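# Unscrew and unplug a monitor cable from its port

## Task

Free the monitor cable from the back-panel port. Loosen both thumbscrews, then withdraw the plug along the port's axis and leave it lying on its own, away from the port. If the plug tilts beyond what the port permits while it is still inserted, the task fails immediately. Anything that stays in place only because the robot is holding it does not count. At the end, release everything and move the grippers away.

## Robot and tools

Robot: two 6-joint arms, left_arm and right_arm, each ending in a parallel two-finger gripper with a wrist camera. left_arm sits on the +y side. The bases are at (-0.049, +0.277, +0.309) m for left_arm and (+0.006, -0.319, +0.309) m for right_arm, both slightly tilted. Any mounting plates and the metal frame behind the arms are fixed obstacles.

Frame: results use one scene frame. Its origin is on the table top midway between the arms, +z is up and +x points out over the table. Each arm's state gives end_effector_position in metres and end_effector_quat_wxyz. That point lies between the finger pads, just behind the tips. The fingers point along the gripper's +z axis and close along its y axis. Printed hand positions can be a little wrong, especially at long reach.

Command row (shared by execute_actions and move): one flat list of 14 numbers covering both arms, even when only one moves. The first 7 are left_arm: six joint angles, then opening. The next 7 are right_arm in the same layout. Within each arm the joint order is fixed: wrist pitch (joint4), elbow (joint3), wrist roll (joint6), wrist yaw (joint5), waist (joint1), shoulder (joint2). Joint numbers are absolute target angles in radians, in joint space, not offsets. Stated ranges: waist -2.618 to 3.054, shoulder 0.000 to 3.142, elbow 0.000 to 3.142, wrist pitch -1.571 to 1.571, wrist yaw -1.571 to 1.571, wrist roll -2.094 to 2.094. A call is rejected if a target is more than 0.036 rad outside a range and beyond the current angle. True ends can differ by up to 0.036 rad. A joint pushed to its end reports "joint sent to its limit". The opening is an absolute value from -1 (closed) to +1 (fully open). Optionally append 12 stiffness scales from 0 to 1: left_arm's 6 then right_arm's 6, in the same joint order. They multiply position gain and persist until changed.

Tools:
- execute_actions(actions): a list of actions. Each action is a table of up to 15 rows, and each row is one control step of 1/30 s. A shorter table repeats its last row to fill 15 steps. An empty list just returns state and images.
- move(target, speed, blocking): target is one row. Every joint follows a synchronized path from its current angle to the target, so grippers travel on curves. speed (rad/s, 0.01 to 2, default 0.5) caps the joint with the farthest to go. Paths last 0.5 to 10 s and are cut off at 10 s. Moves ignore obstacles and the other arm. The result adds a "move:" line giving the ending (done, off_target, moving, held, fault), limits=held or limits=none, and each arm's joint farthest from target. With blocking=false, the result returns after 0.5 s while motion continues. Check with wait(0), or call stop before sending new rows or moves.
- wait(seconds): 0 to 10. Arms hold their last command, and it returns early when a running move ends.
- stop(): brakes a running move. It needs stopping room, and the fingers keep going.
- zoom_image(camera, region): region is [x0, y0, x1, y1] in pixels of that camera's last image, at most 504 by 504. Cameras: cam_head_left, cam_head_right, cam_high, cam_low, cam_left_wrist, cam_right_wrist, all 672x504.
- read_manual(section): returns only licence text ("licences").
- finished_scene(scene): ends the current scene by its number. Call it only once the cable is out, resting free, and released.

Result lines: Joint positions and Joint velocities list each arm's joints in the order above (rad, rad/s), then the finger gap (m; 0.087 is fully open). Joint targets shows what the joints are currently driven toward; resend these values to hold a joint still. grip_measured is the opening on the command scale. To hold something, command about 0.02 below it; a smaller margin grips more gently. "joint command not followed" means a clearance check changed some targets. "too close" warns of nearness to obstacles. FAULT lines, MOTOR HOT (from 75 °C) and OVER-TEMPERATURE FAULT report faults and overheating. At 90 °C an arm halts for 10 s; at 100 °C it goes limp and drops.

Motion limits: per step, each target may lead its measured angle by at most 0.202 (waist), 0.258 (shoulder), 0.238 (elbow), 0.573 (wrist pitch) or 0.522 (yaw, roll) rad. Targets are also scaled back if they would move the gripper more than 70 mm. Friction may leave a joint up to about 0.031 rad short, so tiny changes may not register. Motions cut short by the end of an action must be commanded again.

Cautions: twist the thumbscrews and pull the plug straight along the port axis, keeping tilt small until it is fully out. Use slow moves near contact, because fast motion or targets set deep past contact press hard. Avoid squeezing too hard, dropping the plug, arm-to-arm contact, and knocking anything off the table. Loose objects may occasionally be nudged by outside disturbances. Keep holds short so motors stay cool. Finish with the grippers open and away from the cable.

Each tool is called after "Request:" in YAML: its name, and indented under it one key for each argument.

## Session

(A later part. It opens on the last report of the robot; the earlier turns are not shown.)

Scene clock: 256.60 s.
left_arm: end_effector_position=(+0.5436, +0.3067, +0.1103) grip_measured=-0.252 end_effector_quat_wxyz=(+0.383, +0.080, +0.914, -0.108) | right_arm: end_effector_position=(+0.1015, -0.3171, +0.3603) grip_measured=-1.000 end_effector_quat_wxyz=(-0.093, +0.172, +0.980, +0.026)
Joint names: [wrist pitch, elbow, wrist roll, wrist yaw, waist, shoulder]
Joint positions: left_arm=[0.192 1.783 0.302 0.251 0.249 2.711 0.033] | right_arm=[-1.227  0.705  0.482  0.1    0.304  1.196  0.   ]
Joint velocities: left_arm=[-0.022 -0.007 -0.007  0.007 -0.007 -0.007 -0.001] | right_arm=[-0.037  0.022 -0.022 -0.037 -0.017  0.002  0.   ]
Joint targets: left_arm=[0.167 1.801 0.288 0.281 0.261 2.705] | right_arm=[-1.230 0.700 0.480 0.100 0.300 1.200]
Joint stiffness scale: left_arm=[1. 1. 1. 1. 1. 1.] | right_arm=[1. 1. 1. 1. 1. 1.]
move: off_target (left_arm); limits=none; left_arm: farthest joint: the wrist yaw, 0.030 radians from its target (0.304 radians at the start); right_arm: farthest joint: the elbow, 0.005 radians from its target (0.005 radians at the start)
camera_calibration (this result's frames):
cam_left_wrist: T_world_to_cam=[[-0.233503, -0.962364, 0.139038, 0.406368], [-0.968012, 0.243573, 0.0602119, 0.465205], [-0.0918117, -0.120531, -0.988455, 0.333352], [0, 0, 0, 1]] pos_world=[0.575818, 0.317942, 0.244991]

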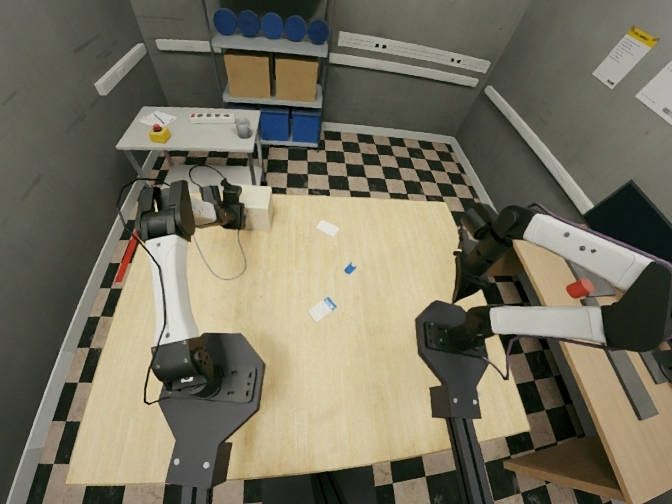

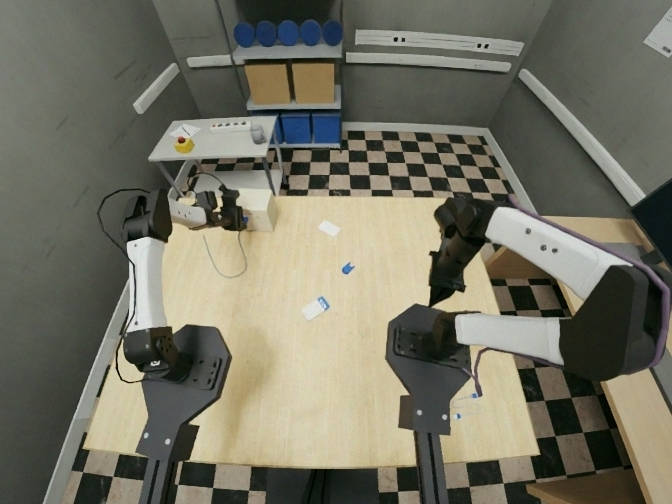

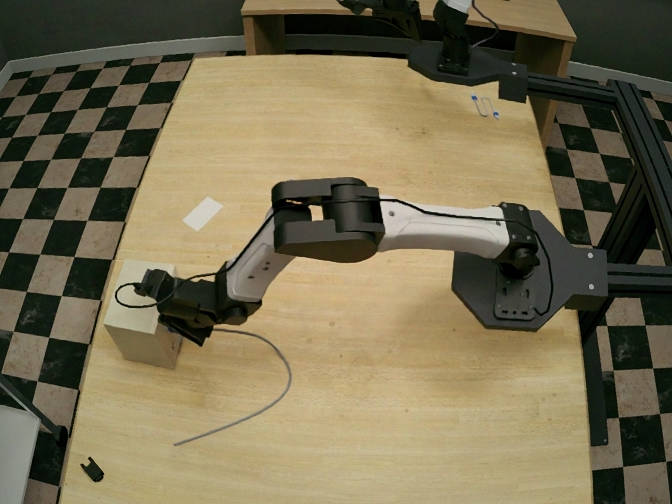

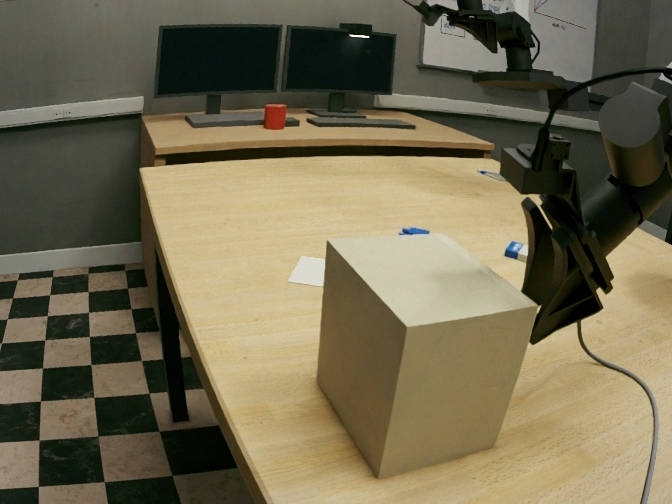

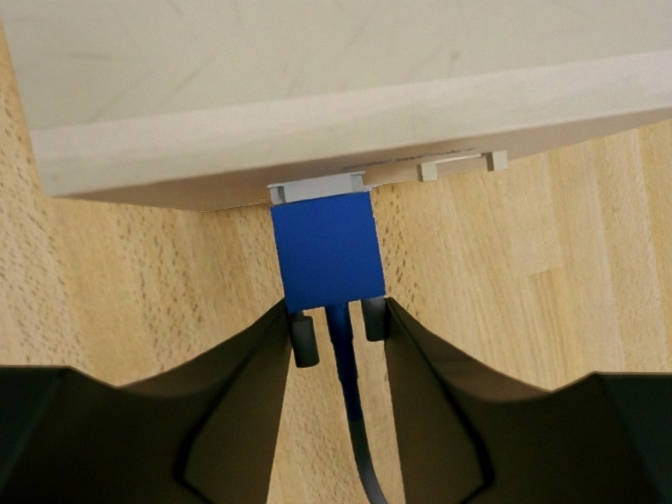

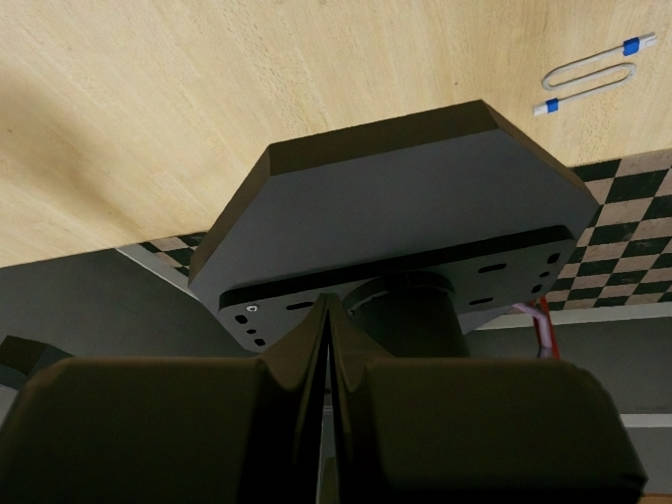

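Request:
move:
  target: [0.286,1.711,0.466,-0.035,0.157,2.697,0.25,-1.23,0.7,0.48,0.1,0.3,1.2,-1]
  speed: 0.5

Request:
execute_actions:
  actions:
    - [[0.275,1.735,0.46,-0.023,0.163,2.7,0.1,-1.23,0.7,0.48,0.1,0.3,1.2,-1],[0.275,1.735,0.46,-0.023,0.163,2.7,0.0,-1.23,0.7,0.48,0.1,0.3,1.2,-1],[0.275,1.735,0.46,-0.023,0.163,2.7,-0.08,-1.23,0.7,0.48,0.1,0.3,1.2,-1],[0.275,1.735,0.46,-0.023,0.163,2.7,-0.13,-1.23,0.7,0.48,0.1,0.3,1.2,-1],[0.275,1.735,0.46,-0.023,0.163,2.7,-0.16,-1.23,0.7,0.48,0.1,0.3,1.2,-1],[0.275,1.735,0.46,-0.023,0.163,2.7,-0.18,-1.23,0.7,0.48,0.1,0.3,1.2,-1],[0.275,1.735,0.46,-0.023,0.163,2.7,-0.2,-1.23,0.7,0.48,0.1,0.3,1.2,-1],[0.275,1.735,0.46,-0.023,0.163,2.7,-0.22,-1.23,0.7,0.48,0.1,0.3,1.2,-1],[0.275,1.735,0.46,-0.023,0.163,2.7,-0.24,-1.23,0.7,0.48,0.1,0.3,1.2,-1],[0.275,1.735,0.46,-0.023,0.163,2.7,-0.26,-1.23,0.7,0.48,0.1,0.3,1.2,-1]]

Request:
zoom_image:
  camera: "cam_left_wrist"
  region: [230,170,440,390]

Scene clock: 258.97 s.
left_arm: end_effector_position=(+0.5438, +0.3056, +0.1064) grip_measured=+0.250 end_effector_quat_wxyz=(+0.375, +0.143, +0.915, +0.029) | right_arm: end_effector_position=(+0.1015, -0.3171, +0.3603) grip_measured=-1.000 end_effector_quat_wxyz=(-0.093, +0.172, +0.980, +0.026)
Joint names: [wrist pitch, elbow, wrist roll, wrist yaw, waist, shoulder]
Joint positions: left_arm=[ 0.28   1.73   0.459 -0.022  0.16   2.711  0.055] | right_arm=[-1.227  0.705  0.482  0.1    0.304  1.196  0.   ]
Joint velocities: left_arm=[-0.051  0.012 -0.066 -0.007 -0.012 -0.012 -0.   ] | right_arm=[-0.022 -0.002 -0.022 -0.037  0.002 -0.007  0.   ]
Joint targets: left_arm=[0.286 1.711 0.466 -0.035 0.157 2.697] | right_arm=[-1.230 0.700 0.480 0.100 0.300 1.200]
Joint stiffness scale: left_arm=[1. 1. 1. 1. 1. 1.] | right_arm=[1. 1. 1. 1. 1. 1.]
move: done; limits=none; left_arm: farthest joint: the elbow, 0.019 radians from its target (0.072 radians at the start); right_arm: farthest joint: the elbow, 0.005 radians from its target (0.005 radians at the start)
camera_calibration (this result's frames):
cam_left_wrist: T_world_to_cam=[[-0.244914, -0.956666, -0.157502, 0.441892], [-0.966952, 0.229143, 0.111788, 0.464238], [-0.0708537, 0.179676, -0.981171, 0.225432], [0, 0, 0, 1]] pos_world=[0.573095, 0.275862, 0.23889]

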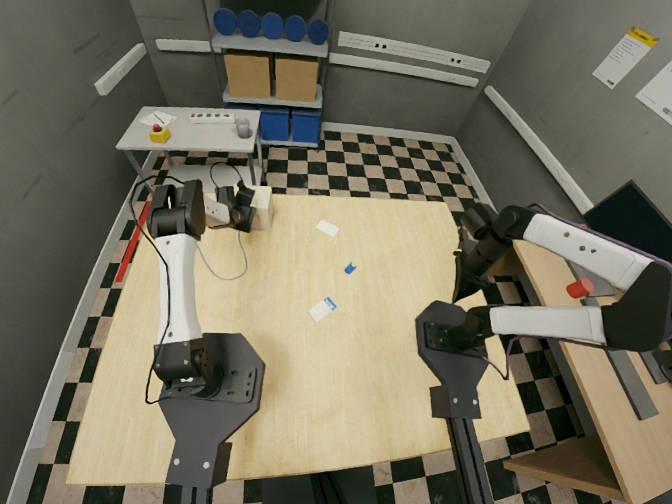

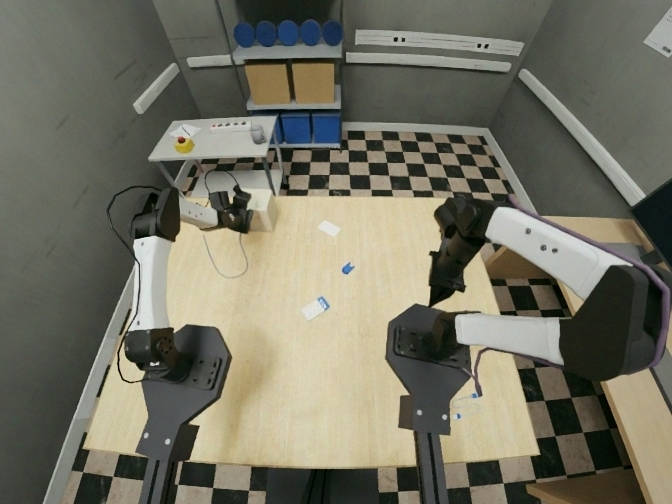

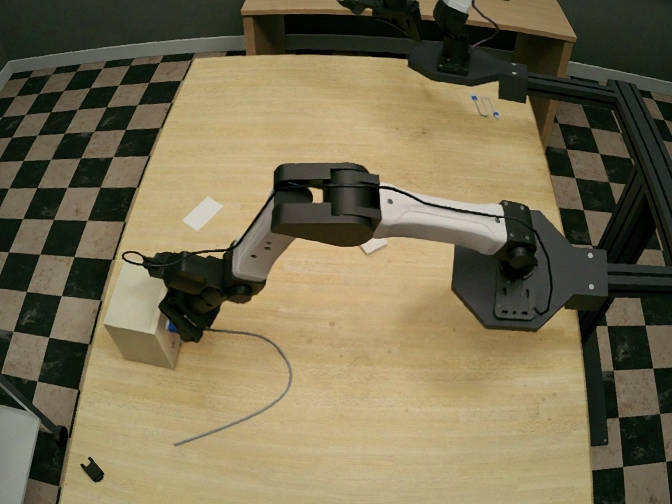

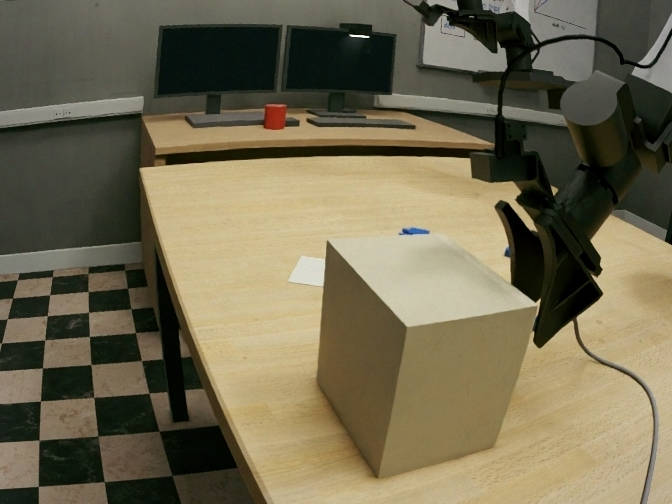

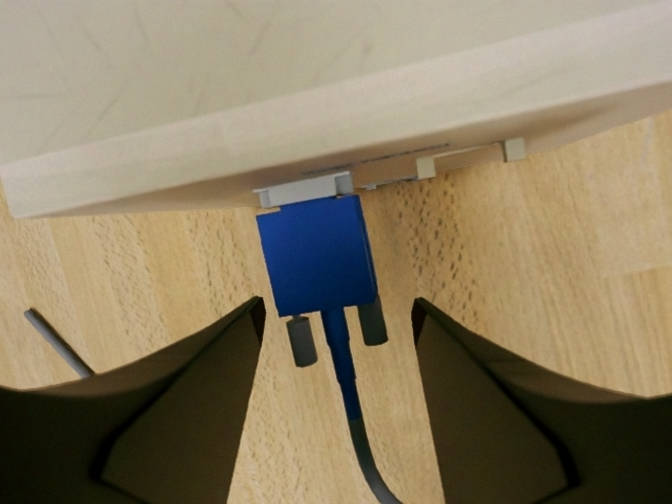

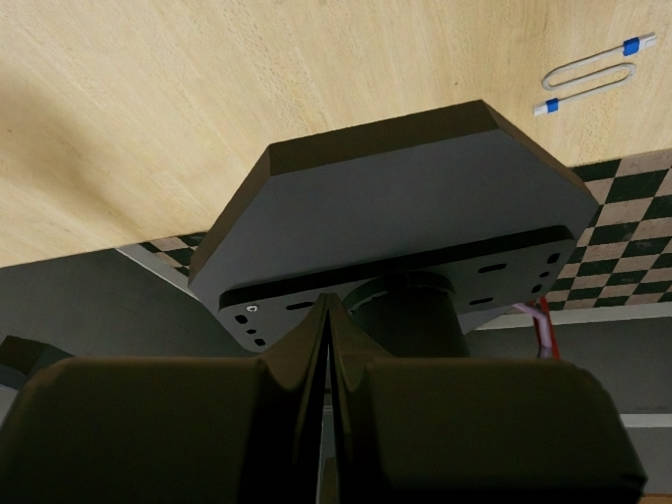

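Scene clock: 259.47 s.
left_arm: end_effector_position=(+0.5441, +0.3069, +0.1072) grip_measured=-0.255 end_effector_quat_wxyz=(+0.375, +0.142, +0.916, +0.032) | right_arm: end_effector_position=(+0.1015, -0.3171, +0.3603) grip_measured=-1.000 end_effector_quat_wxyz=(-0.093, +0.172, +0.980, +0.026)
Joint names: [wrist pitch, elbow, wrist roll, wrist yaw, waist, shoulder]
Joint positions: left_arm=[ 0.28   1.73   0.459 -0.029  0.16   2.71   0.033] | right_arm=[-1.227  0.705  0.482  0.1    0.304  1.196  0.   ]
Joint velocities: left_arm=[ 0.022  0.007  0.037 -0.051 -0.002 -0.002  0.002] | right_arm=[ 0.007 -0.007  0.066 -0.007 -0.007 -0.012  0.   ]
Joint targets: left_arm=[0.275 1.735 0.460 -0.023 0.163 2.700] | right_arm=[-1.230 0.700 0.480 0.100 0.300 1.200]
Joint stiffness scale: left_arm=[1. 1. 1. 1. 1. 1.] | right_arm=[1. 1. 1. 1. 1. 1.]
camera_calibration (this result's frames):
cam_left_wrist: T_world_to_cam=[[-0.240257, -0.957054, -0.162244, 0.441467], [-0.968112, 0.224026, 0.112119, 0.466358], [-0.0709571, 0.184008, -0.98036, 0.224653], [0, 0, 0, 1]] pos_world=[0.573494, 0.276693, 0.239578]

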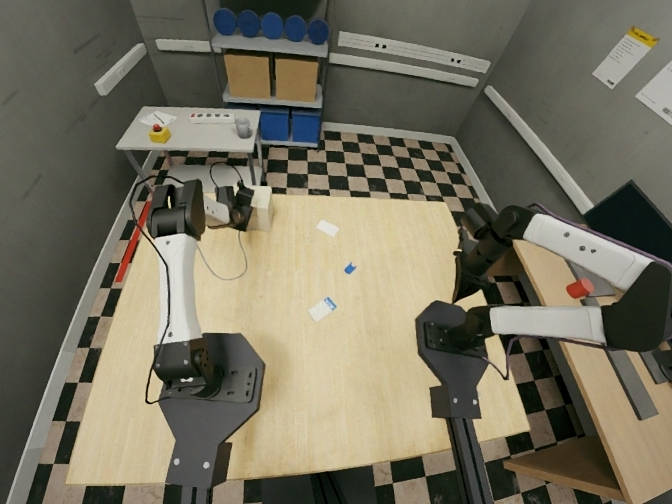

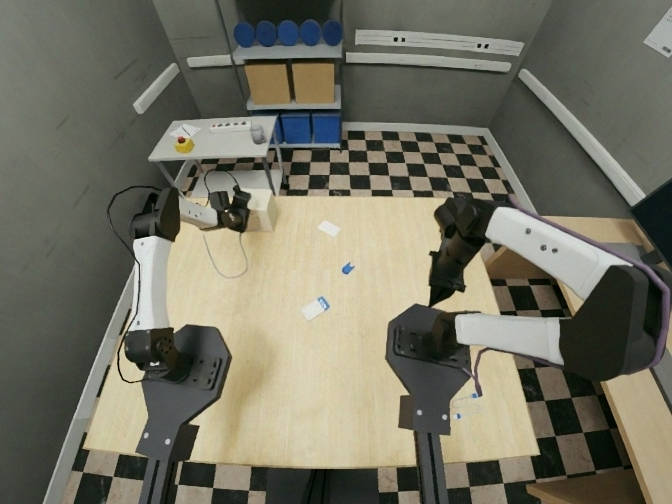

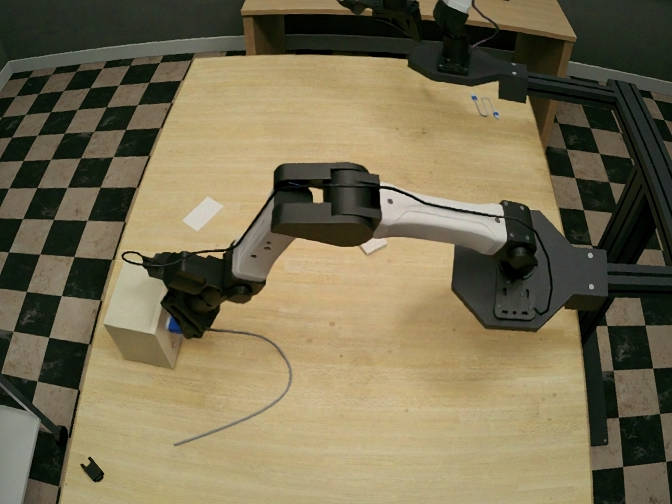

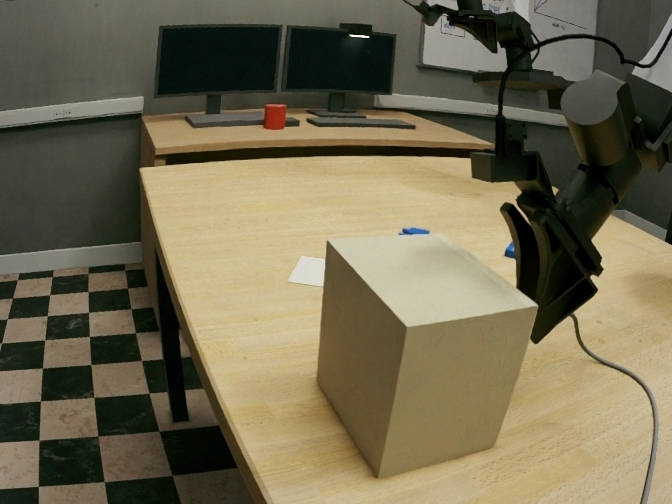

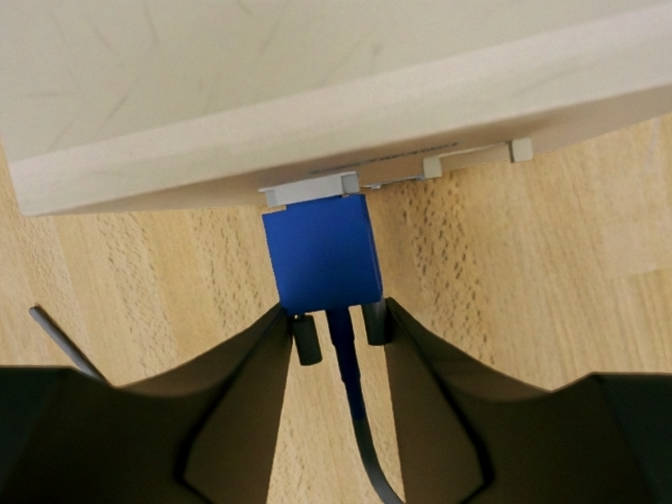

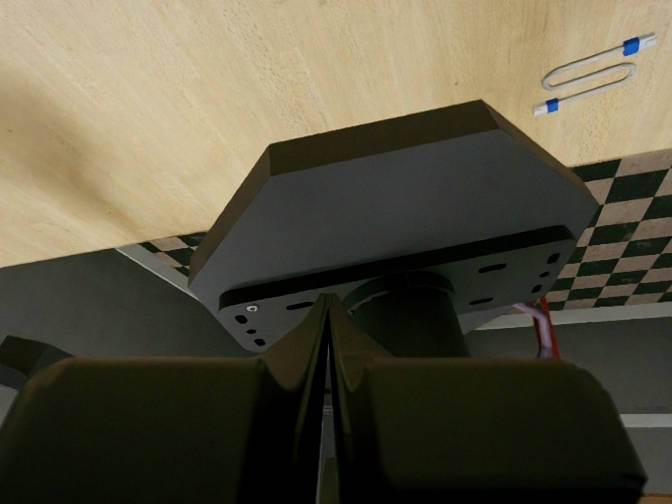

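Region (230, 170, 440, 390) of cam_left_wrist's 672x504 image, scaled by 2.291, with more detail than that image has; it fills the left 481 columns of this view, and the rest is white.

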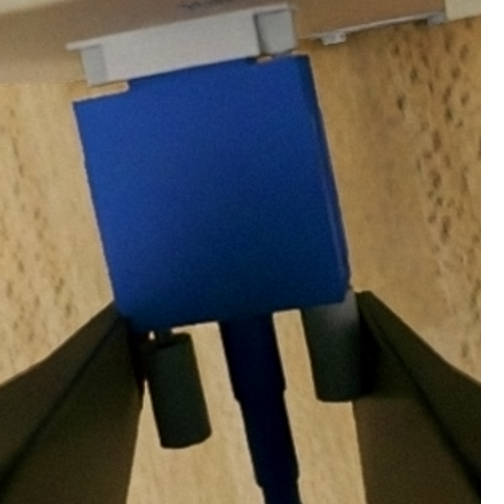

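q2 stuck. Open, kick q2, close.

Request:
execute_actions:
  actions:
    - [[0.275,1.735,0.46,-0.029,0.163,2.7,-0.1,-1.23,0.7,0.48,0.1,0.3,1.2,-1],[0.275,1.735,0.46,-0.029,0.163,2.7,-0.1,-1.23,0.7,0.48,0.1,0.3,1.2,-1],[0.275,1.735,0.46,-0.029,0.163,2.685,-0.1,-1.23,0.7,0.48,0.1,0.3,1.2,-1],[0.275,1.735,0.46,-0.029,0.163,2.685,-0.1,-1.23,0.7,0.48,0.1,0.3,1.2,-1],[0.275,1.735,0.46,-0.029,0.163,2.694,-0.1,-1.23,0.7,0.48,0.1,0.3,1.2,-1]]

Scene clock: 260.23 s.
left_arm: end_effector_position=(+0.5469, +0.3081, +0.1126) grip_measured=-0.100 end_effector_quat_wxyz=(+0.379, +0.141, +0.914, +0.033) | right_arm: end_effector_position=(+0.1015, -0.3171, +0.3603) grip_measured=-1.000 end_effector_quat_wxyz=(-0.093, +0.172, +0.980, +0.026)
Joint names: [wrist pitch, elbow, wrist roll, wrist yaw, waist, shoulder]
Joint positions: left_arm=[ 0.279  1.73   0.459 -0.029  0.16   2.7    0.039] | right_arm=[-1.227  0.705  0.482  0.1    0.304  1.196  0.   ]
Joint velocities: left_arm=[-0.022  0.002  0.051 -0.11  -0.007  0.002 -0.001] | right_arm=[-0.066 -0.012  0.022  0.007 -0.002  0.017  0.   ]
Joint targets: left_arm=[0.275 1.735 0.460 -0.029 0.163 2.694] | right_arm=[-1.230 0.700 0.480 0.100 0.300 1.200]
Joint stiffness scale: left_arm=[1. 1. 1. 1. 1. 1.] | right_arm=[1. 1. 1. 1. 1. 1.]
camera_calibration (this result's frames):
cam_left_wrist: T_world_to_cam=[[-0.23727, -0.957329, -0.164997, 0.442881], [-0.969436, 0.222425, 0.103546, 0.470417], [-0.062428, 0.184523, -0.980844, 0.225163], [0, 0, 0, 1]] pos_world=[0.575178, 0.277803, 0.245214]

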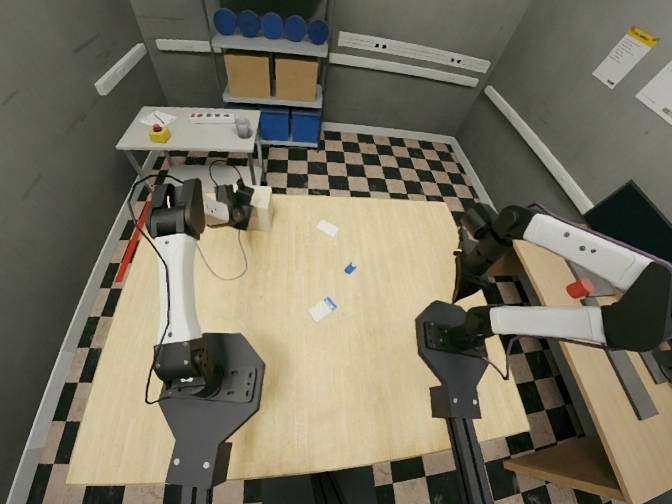

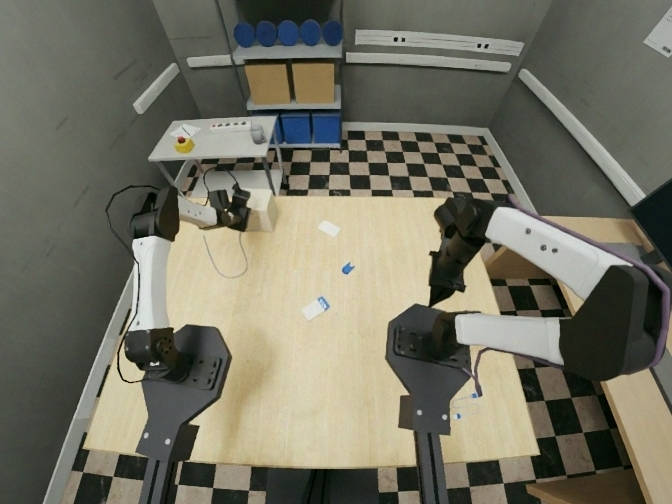

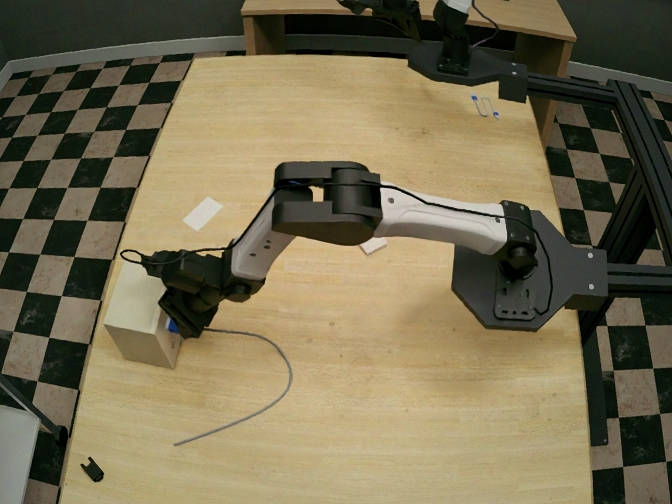

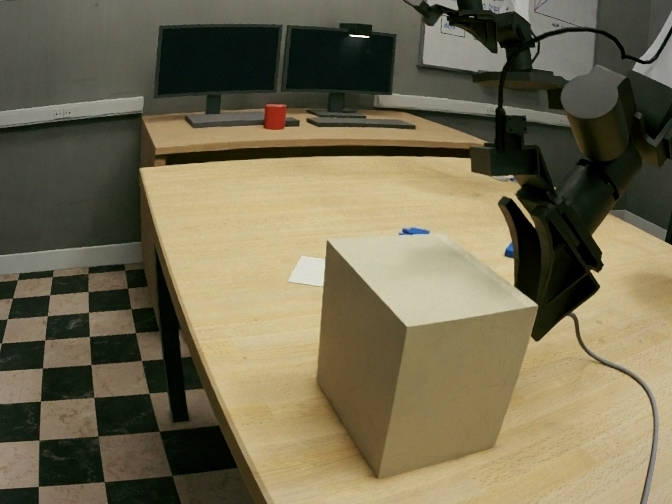

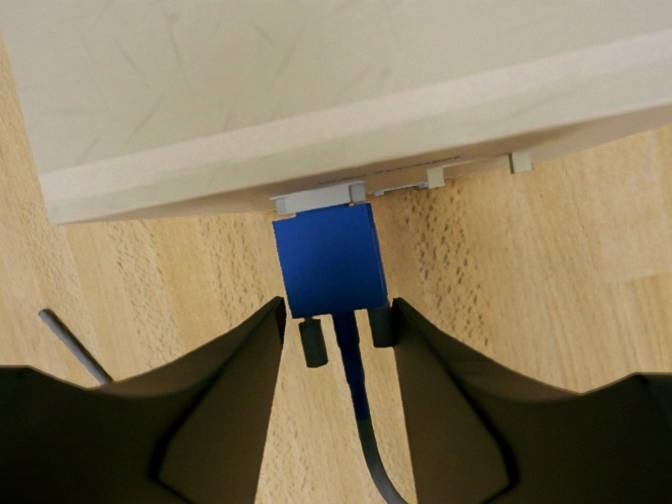

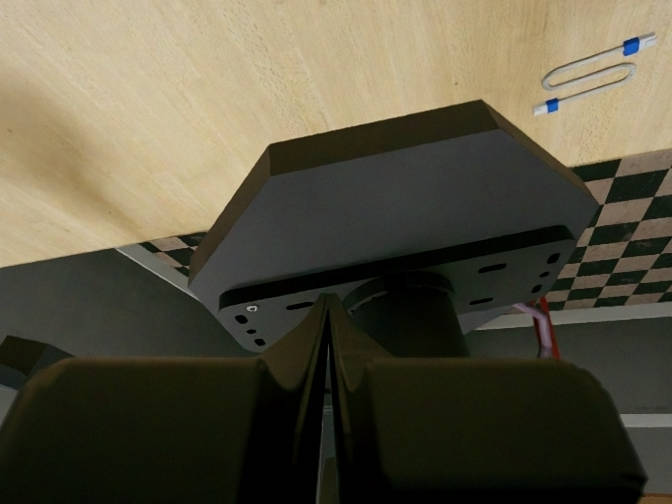

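Request:
execute_actions:
  actions:
    - [[0.251,1.735,0.46,-0.005,0.163,2.7,-0.06,-1.23,0.7,0.48,0.1,0.3,1.2,-1],[0.251,1.735,0.46,-0.005,0.163,2.7,-0.06,-1.23,0.7,0.48,0.1,0.3,1.2,-1],[0.251,1.735,0.46,-0.005,0.163,2.7,-0.06,-1.23,0.7,0.48,0.1,0.3,1.2,-1],[0.251,1.735,0.46,-0.005,0.163,2.7,-0.06,-1.23,0.7,0.48,0.1,0.3,1.2,-1],[0.251,1.735,0.46,-0.005,0.163,2.7,-0.06,-1.23,0.7,0.48,0.1,0.3,1.2,-1],[0.251,1.735,0.46,-0.005,0.163,2.7,-0.1,-1.23,0.7,0.48,0.1,0.3,1.2,-1],[0.251,1.735,0.46,-0.005,0.163,2.7,-0.14,-1.23,0.7,0.48,0.1,0.3,1.2,-1],[0.251,1.735,0.46,-0.005,0.163,2.7,-0.17,-1.23,0.7,0.48,0.1,0.3,1.2,-1],[0.251,1.735,0.46,-0.005,0.163,2.7,-0.19,-1.23,0.7,0.48,0.1,0.3,1.2,-1],[0.251,1.735,0.46,-0.005,0.163,2.7,-0.21,-1.23,0.7,0.48,0.1,0.3,1.2,-1],[0.251,1.735,0.46,-0.005,0.163,2.7,-0.23,-1.23,0.7,0.48,0.1,0.3,1.2,-1],[0.251,1.735,0.46,-0.005,0.163,2.7,-0.25,-1.23,0.7,0.48,0.1,0.3,1.2,-1],[0.251,1.735,0.46,-0.005,0.163,2.7,-0.27,-1.23,0.7,0.48,0.1,0.3,1.2,-1]]

Request:
zoom_image:
  camera: "cam_left_wrist"
  region: [230,170,440,390]

Scene clock: 261.50 s.
left_arm: end_effector_position=(+0.5456, +0.3058, +0.1116) grip_measured=-0.250 end_effector_quat_wxyz=(+0.377, +0.144, +0.915, +0.027) | right_arm: end_effector_position=(+0.1015, -0.3171, +0.3603) grip_measured=-1.000 end_effector_quat_wxyz=(-0.093, +0.172, +0.980, +0.026)
Joint names: [wrist pitch, elbow, wrist roll, wrist yaw, waist, shoulder]
Joint positions: left_arm=[ 0.271  1.73   0.459 -0.018  0.16   2.7    0.033] | right_arm=[-1.227  0.705  0.482  0.1    0.304  1.196  0.   ]
Joint velocities: left_arm=[-0.007 -0.002  0.037 -0.081 -0.012  0.002  0.001] | right_arm=[ 0.037 -0.007 -0.125 -0.007  0.007 -0.012  0.   ]
Joint targets: left_arm=[0.251 1.735 0.460 -0.005 0.163 2.700] | right_arm=[-1.230 0.700 0.480 0.100 0.300 1.200]
Joint stiffness scale: left_arm=[1. 1. 1. 1. 1. 1.] | right_arm=[1. 1. 1. 1. 1. 1.]
camera_calibration (this result's frames):
cam_left_wrist: T_world_to_cam=[[-0.246796, -0.956509, -0.155509, 0.44415], [-0.96677, 0.231977, 0.107433, 0.464932], [-0.0666865, 0.176856, -0.981975, 0.229313], [0, 0, 0, 1]] pos_world=[0.574389, 0.276424, 0.244299]

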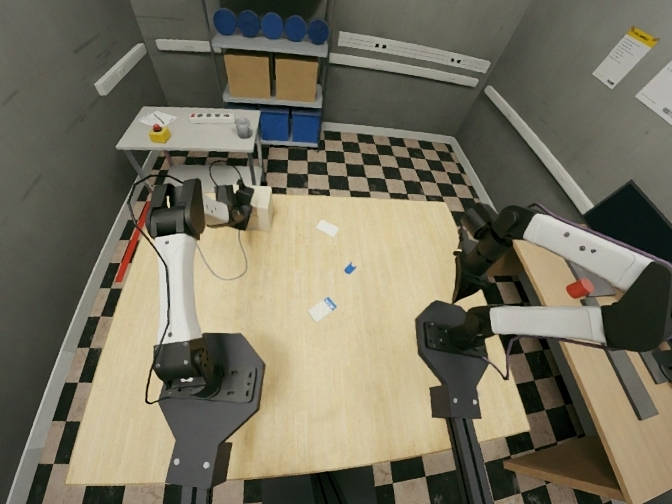

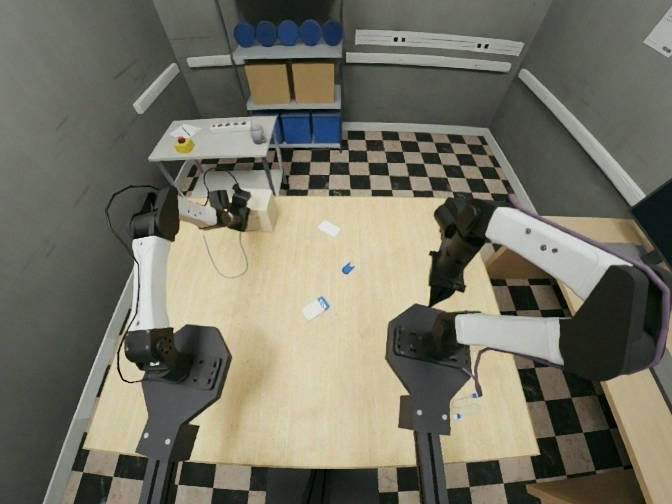

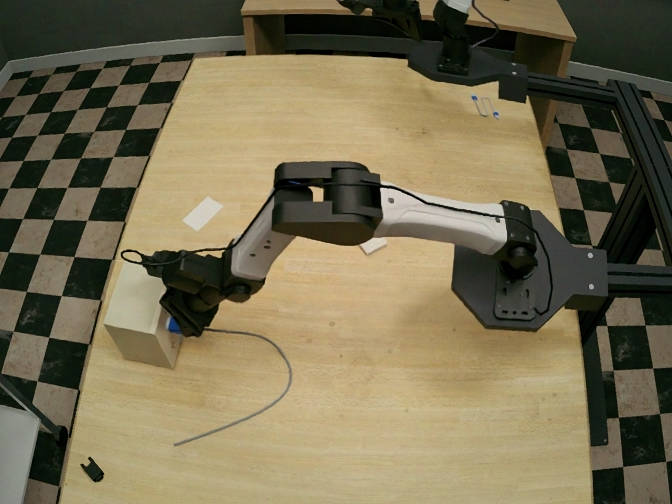

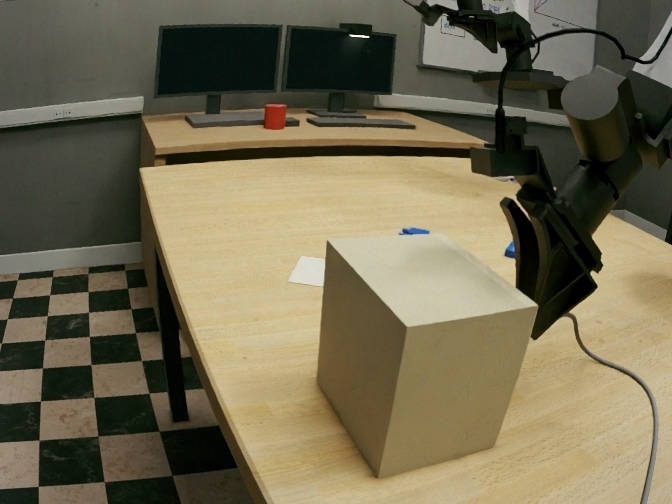

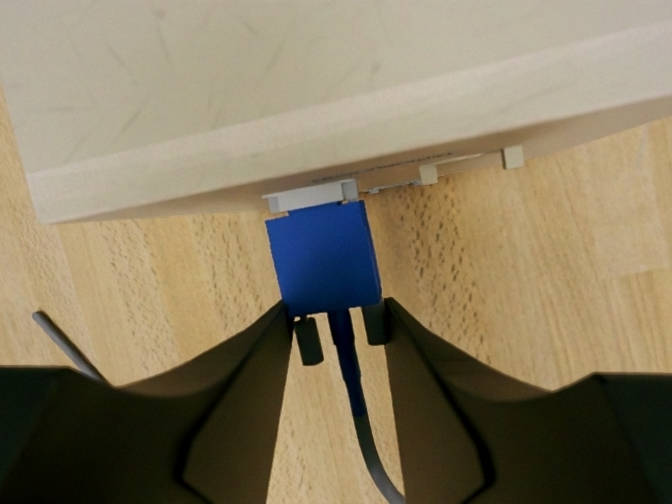

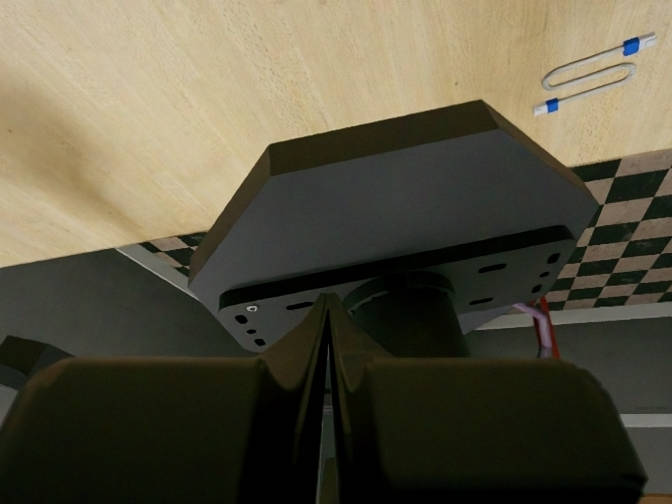

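Region (230, 170, 440, 390) of cam_left_wrist's 672x504 image, scaled by 2.291, with more detail than that image has; it fills the left 481 columns of this view, and the rest is white.

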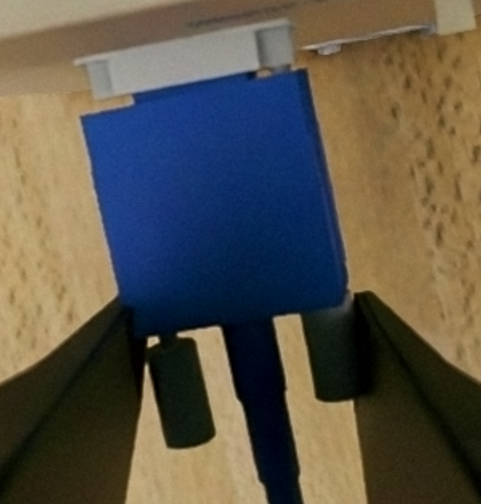

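Request:
move:
  target: [0.143,1.809,0.288,0.286,0.263,2.697,-0.32,-1.23,0.7,0.48,0.1,0.3,1.2,-1]
  speed: 0.4

Request:
zoom_image:
  camera: "cam_left_wrist"
  region: [230,170,440,390]

Scene clock: 263.03 s.
left_arm: end_effector_position=(+0.5461, +0.3074, +0.1165) grip_measured=-0.258 end_effector_quat_wxyz=(+0.383, +0.083, +0.914, -0.107) | right_arm: end_effector_position=(+0.1015, -0.3171, +0.3603) grip_measured=-1.000 end_effector_quat_wxyz=(-0.093, +0.172, +0.980, +0.026)
Joint names: [wrist pitch, elbow, wrist roll, wrist yaw, waist, shoulder]
Joint positions: left_arm=[0.173 1.791 0.307 0.25  0.247 2.7   0.032] | right_arm=[-1.227  0.705  0.482  0.1    0.304  1.196  0.   ]
Joint velocities: left_arm=[-0.037 -0.017  0.007 -0.081 -0.002  0.017 -0.001] | right_arm=[-0.007  0.002 -0.051 -0.051  0.022 -0.022  0.   ]
Joint targets: left_arm=[0.143 1.809 0.288 0.286 0.263 2.697] | right_arm=[-1.230 0.700 0.480 0.100 0.300 1.200]
Joint stiffness scale: left_arm=[1. 1. 1. 1. 1. 1.] | right_arm=[1. 1. 1. 1. 1. 1.]
move: off_target (left_arm); limits=none; left_arm: farthest joint: the wrist yaw, 0.036 radians from its target (0.304 radians at the start); right_arm: farthest joint: the elbow, 0.005 radians from its target (0.005 radians at the start)
camera_calibration (this result's frames):
cam_left_wrist: T_world_to_cam=[[-0.238297, -0.961846, 0.134413, 0.409722], [-0.966962, 0.247879, 0.0595011, 0.465291], [-0.0905492, -0.115794, -0.989137, 0.337754], [0, 0, 0, 1]] pos_world=[0.578138, 0.317864, 0.251327]

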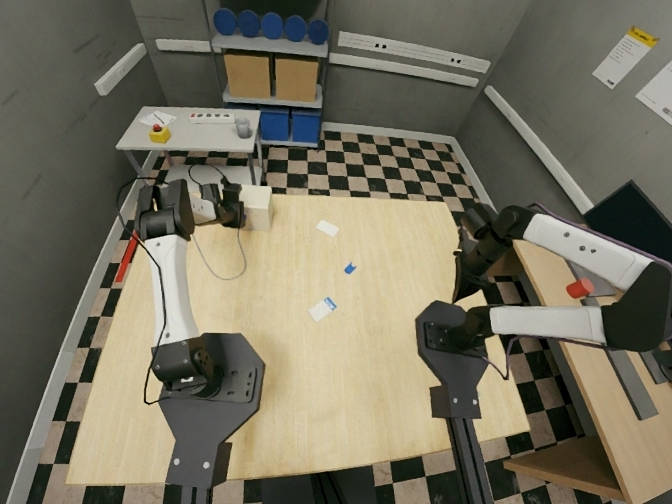

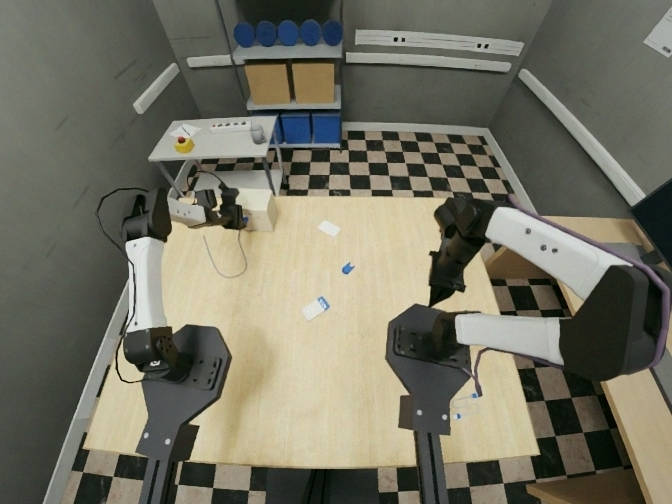

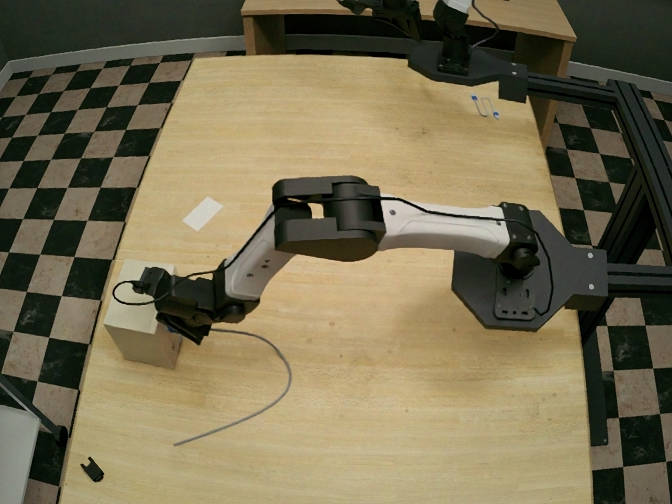

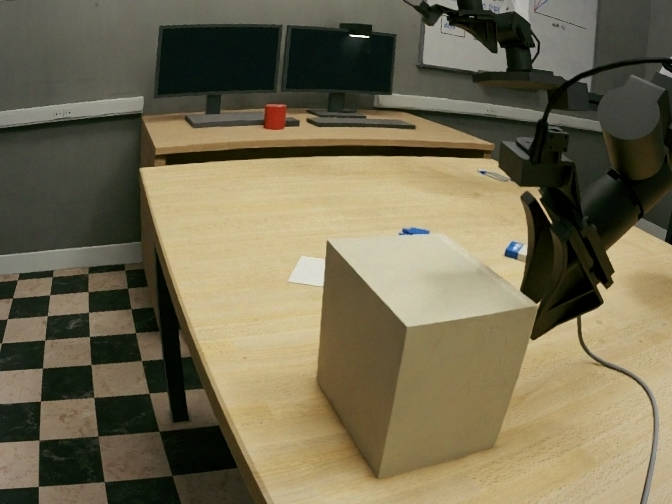

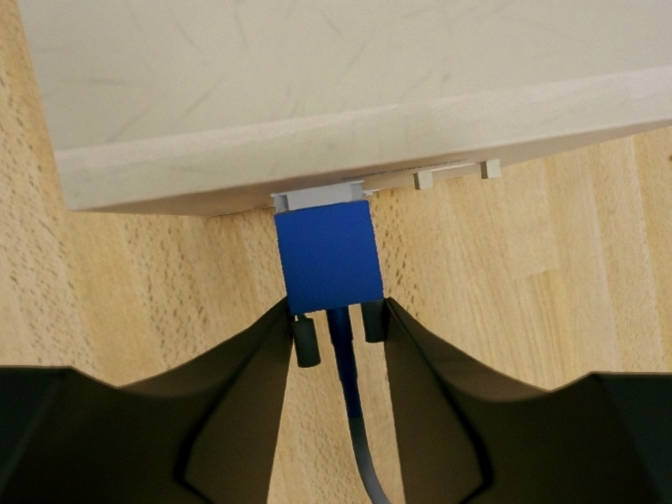

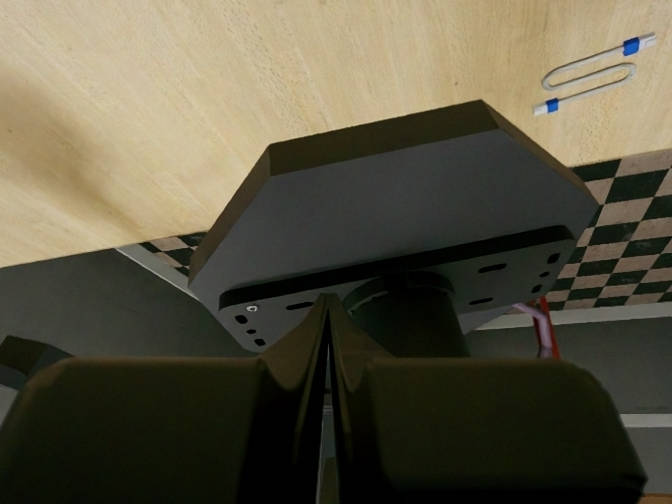

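Region (230, 170, 440, 390) of cam_left_wrist's 672x504 image, scaled by 2.291, with more detail than that image has; it fills the left 481 columns of this view, and the rest is white.

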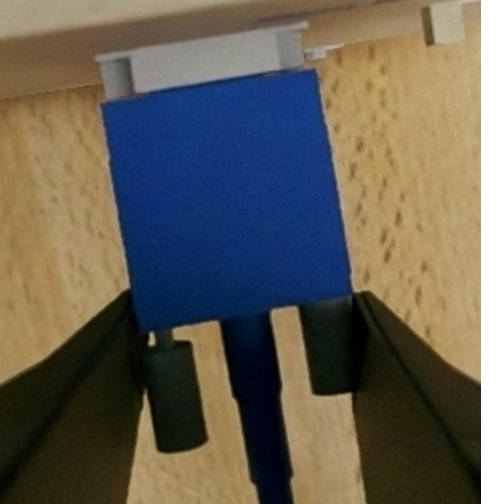

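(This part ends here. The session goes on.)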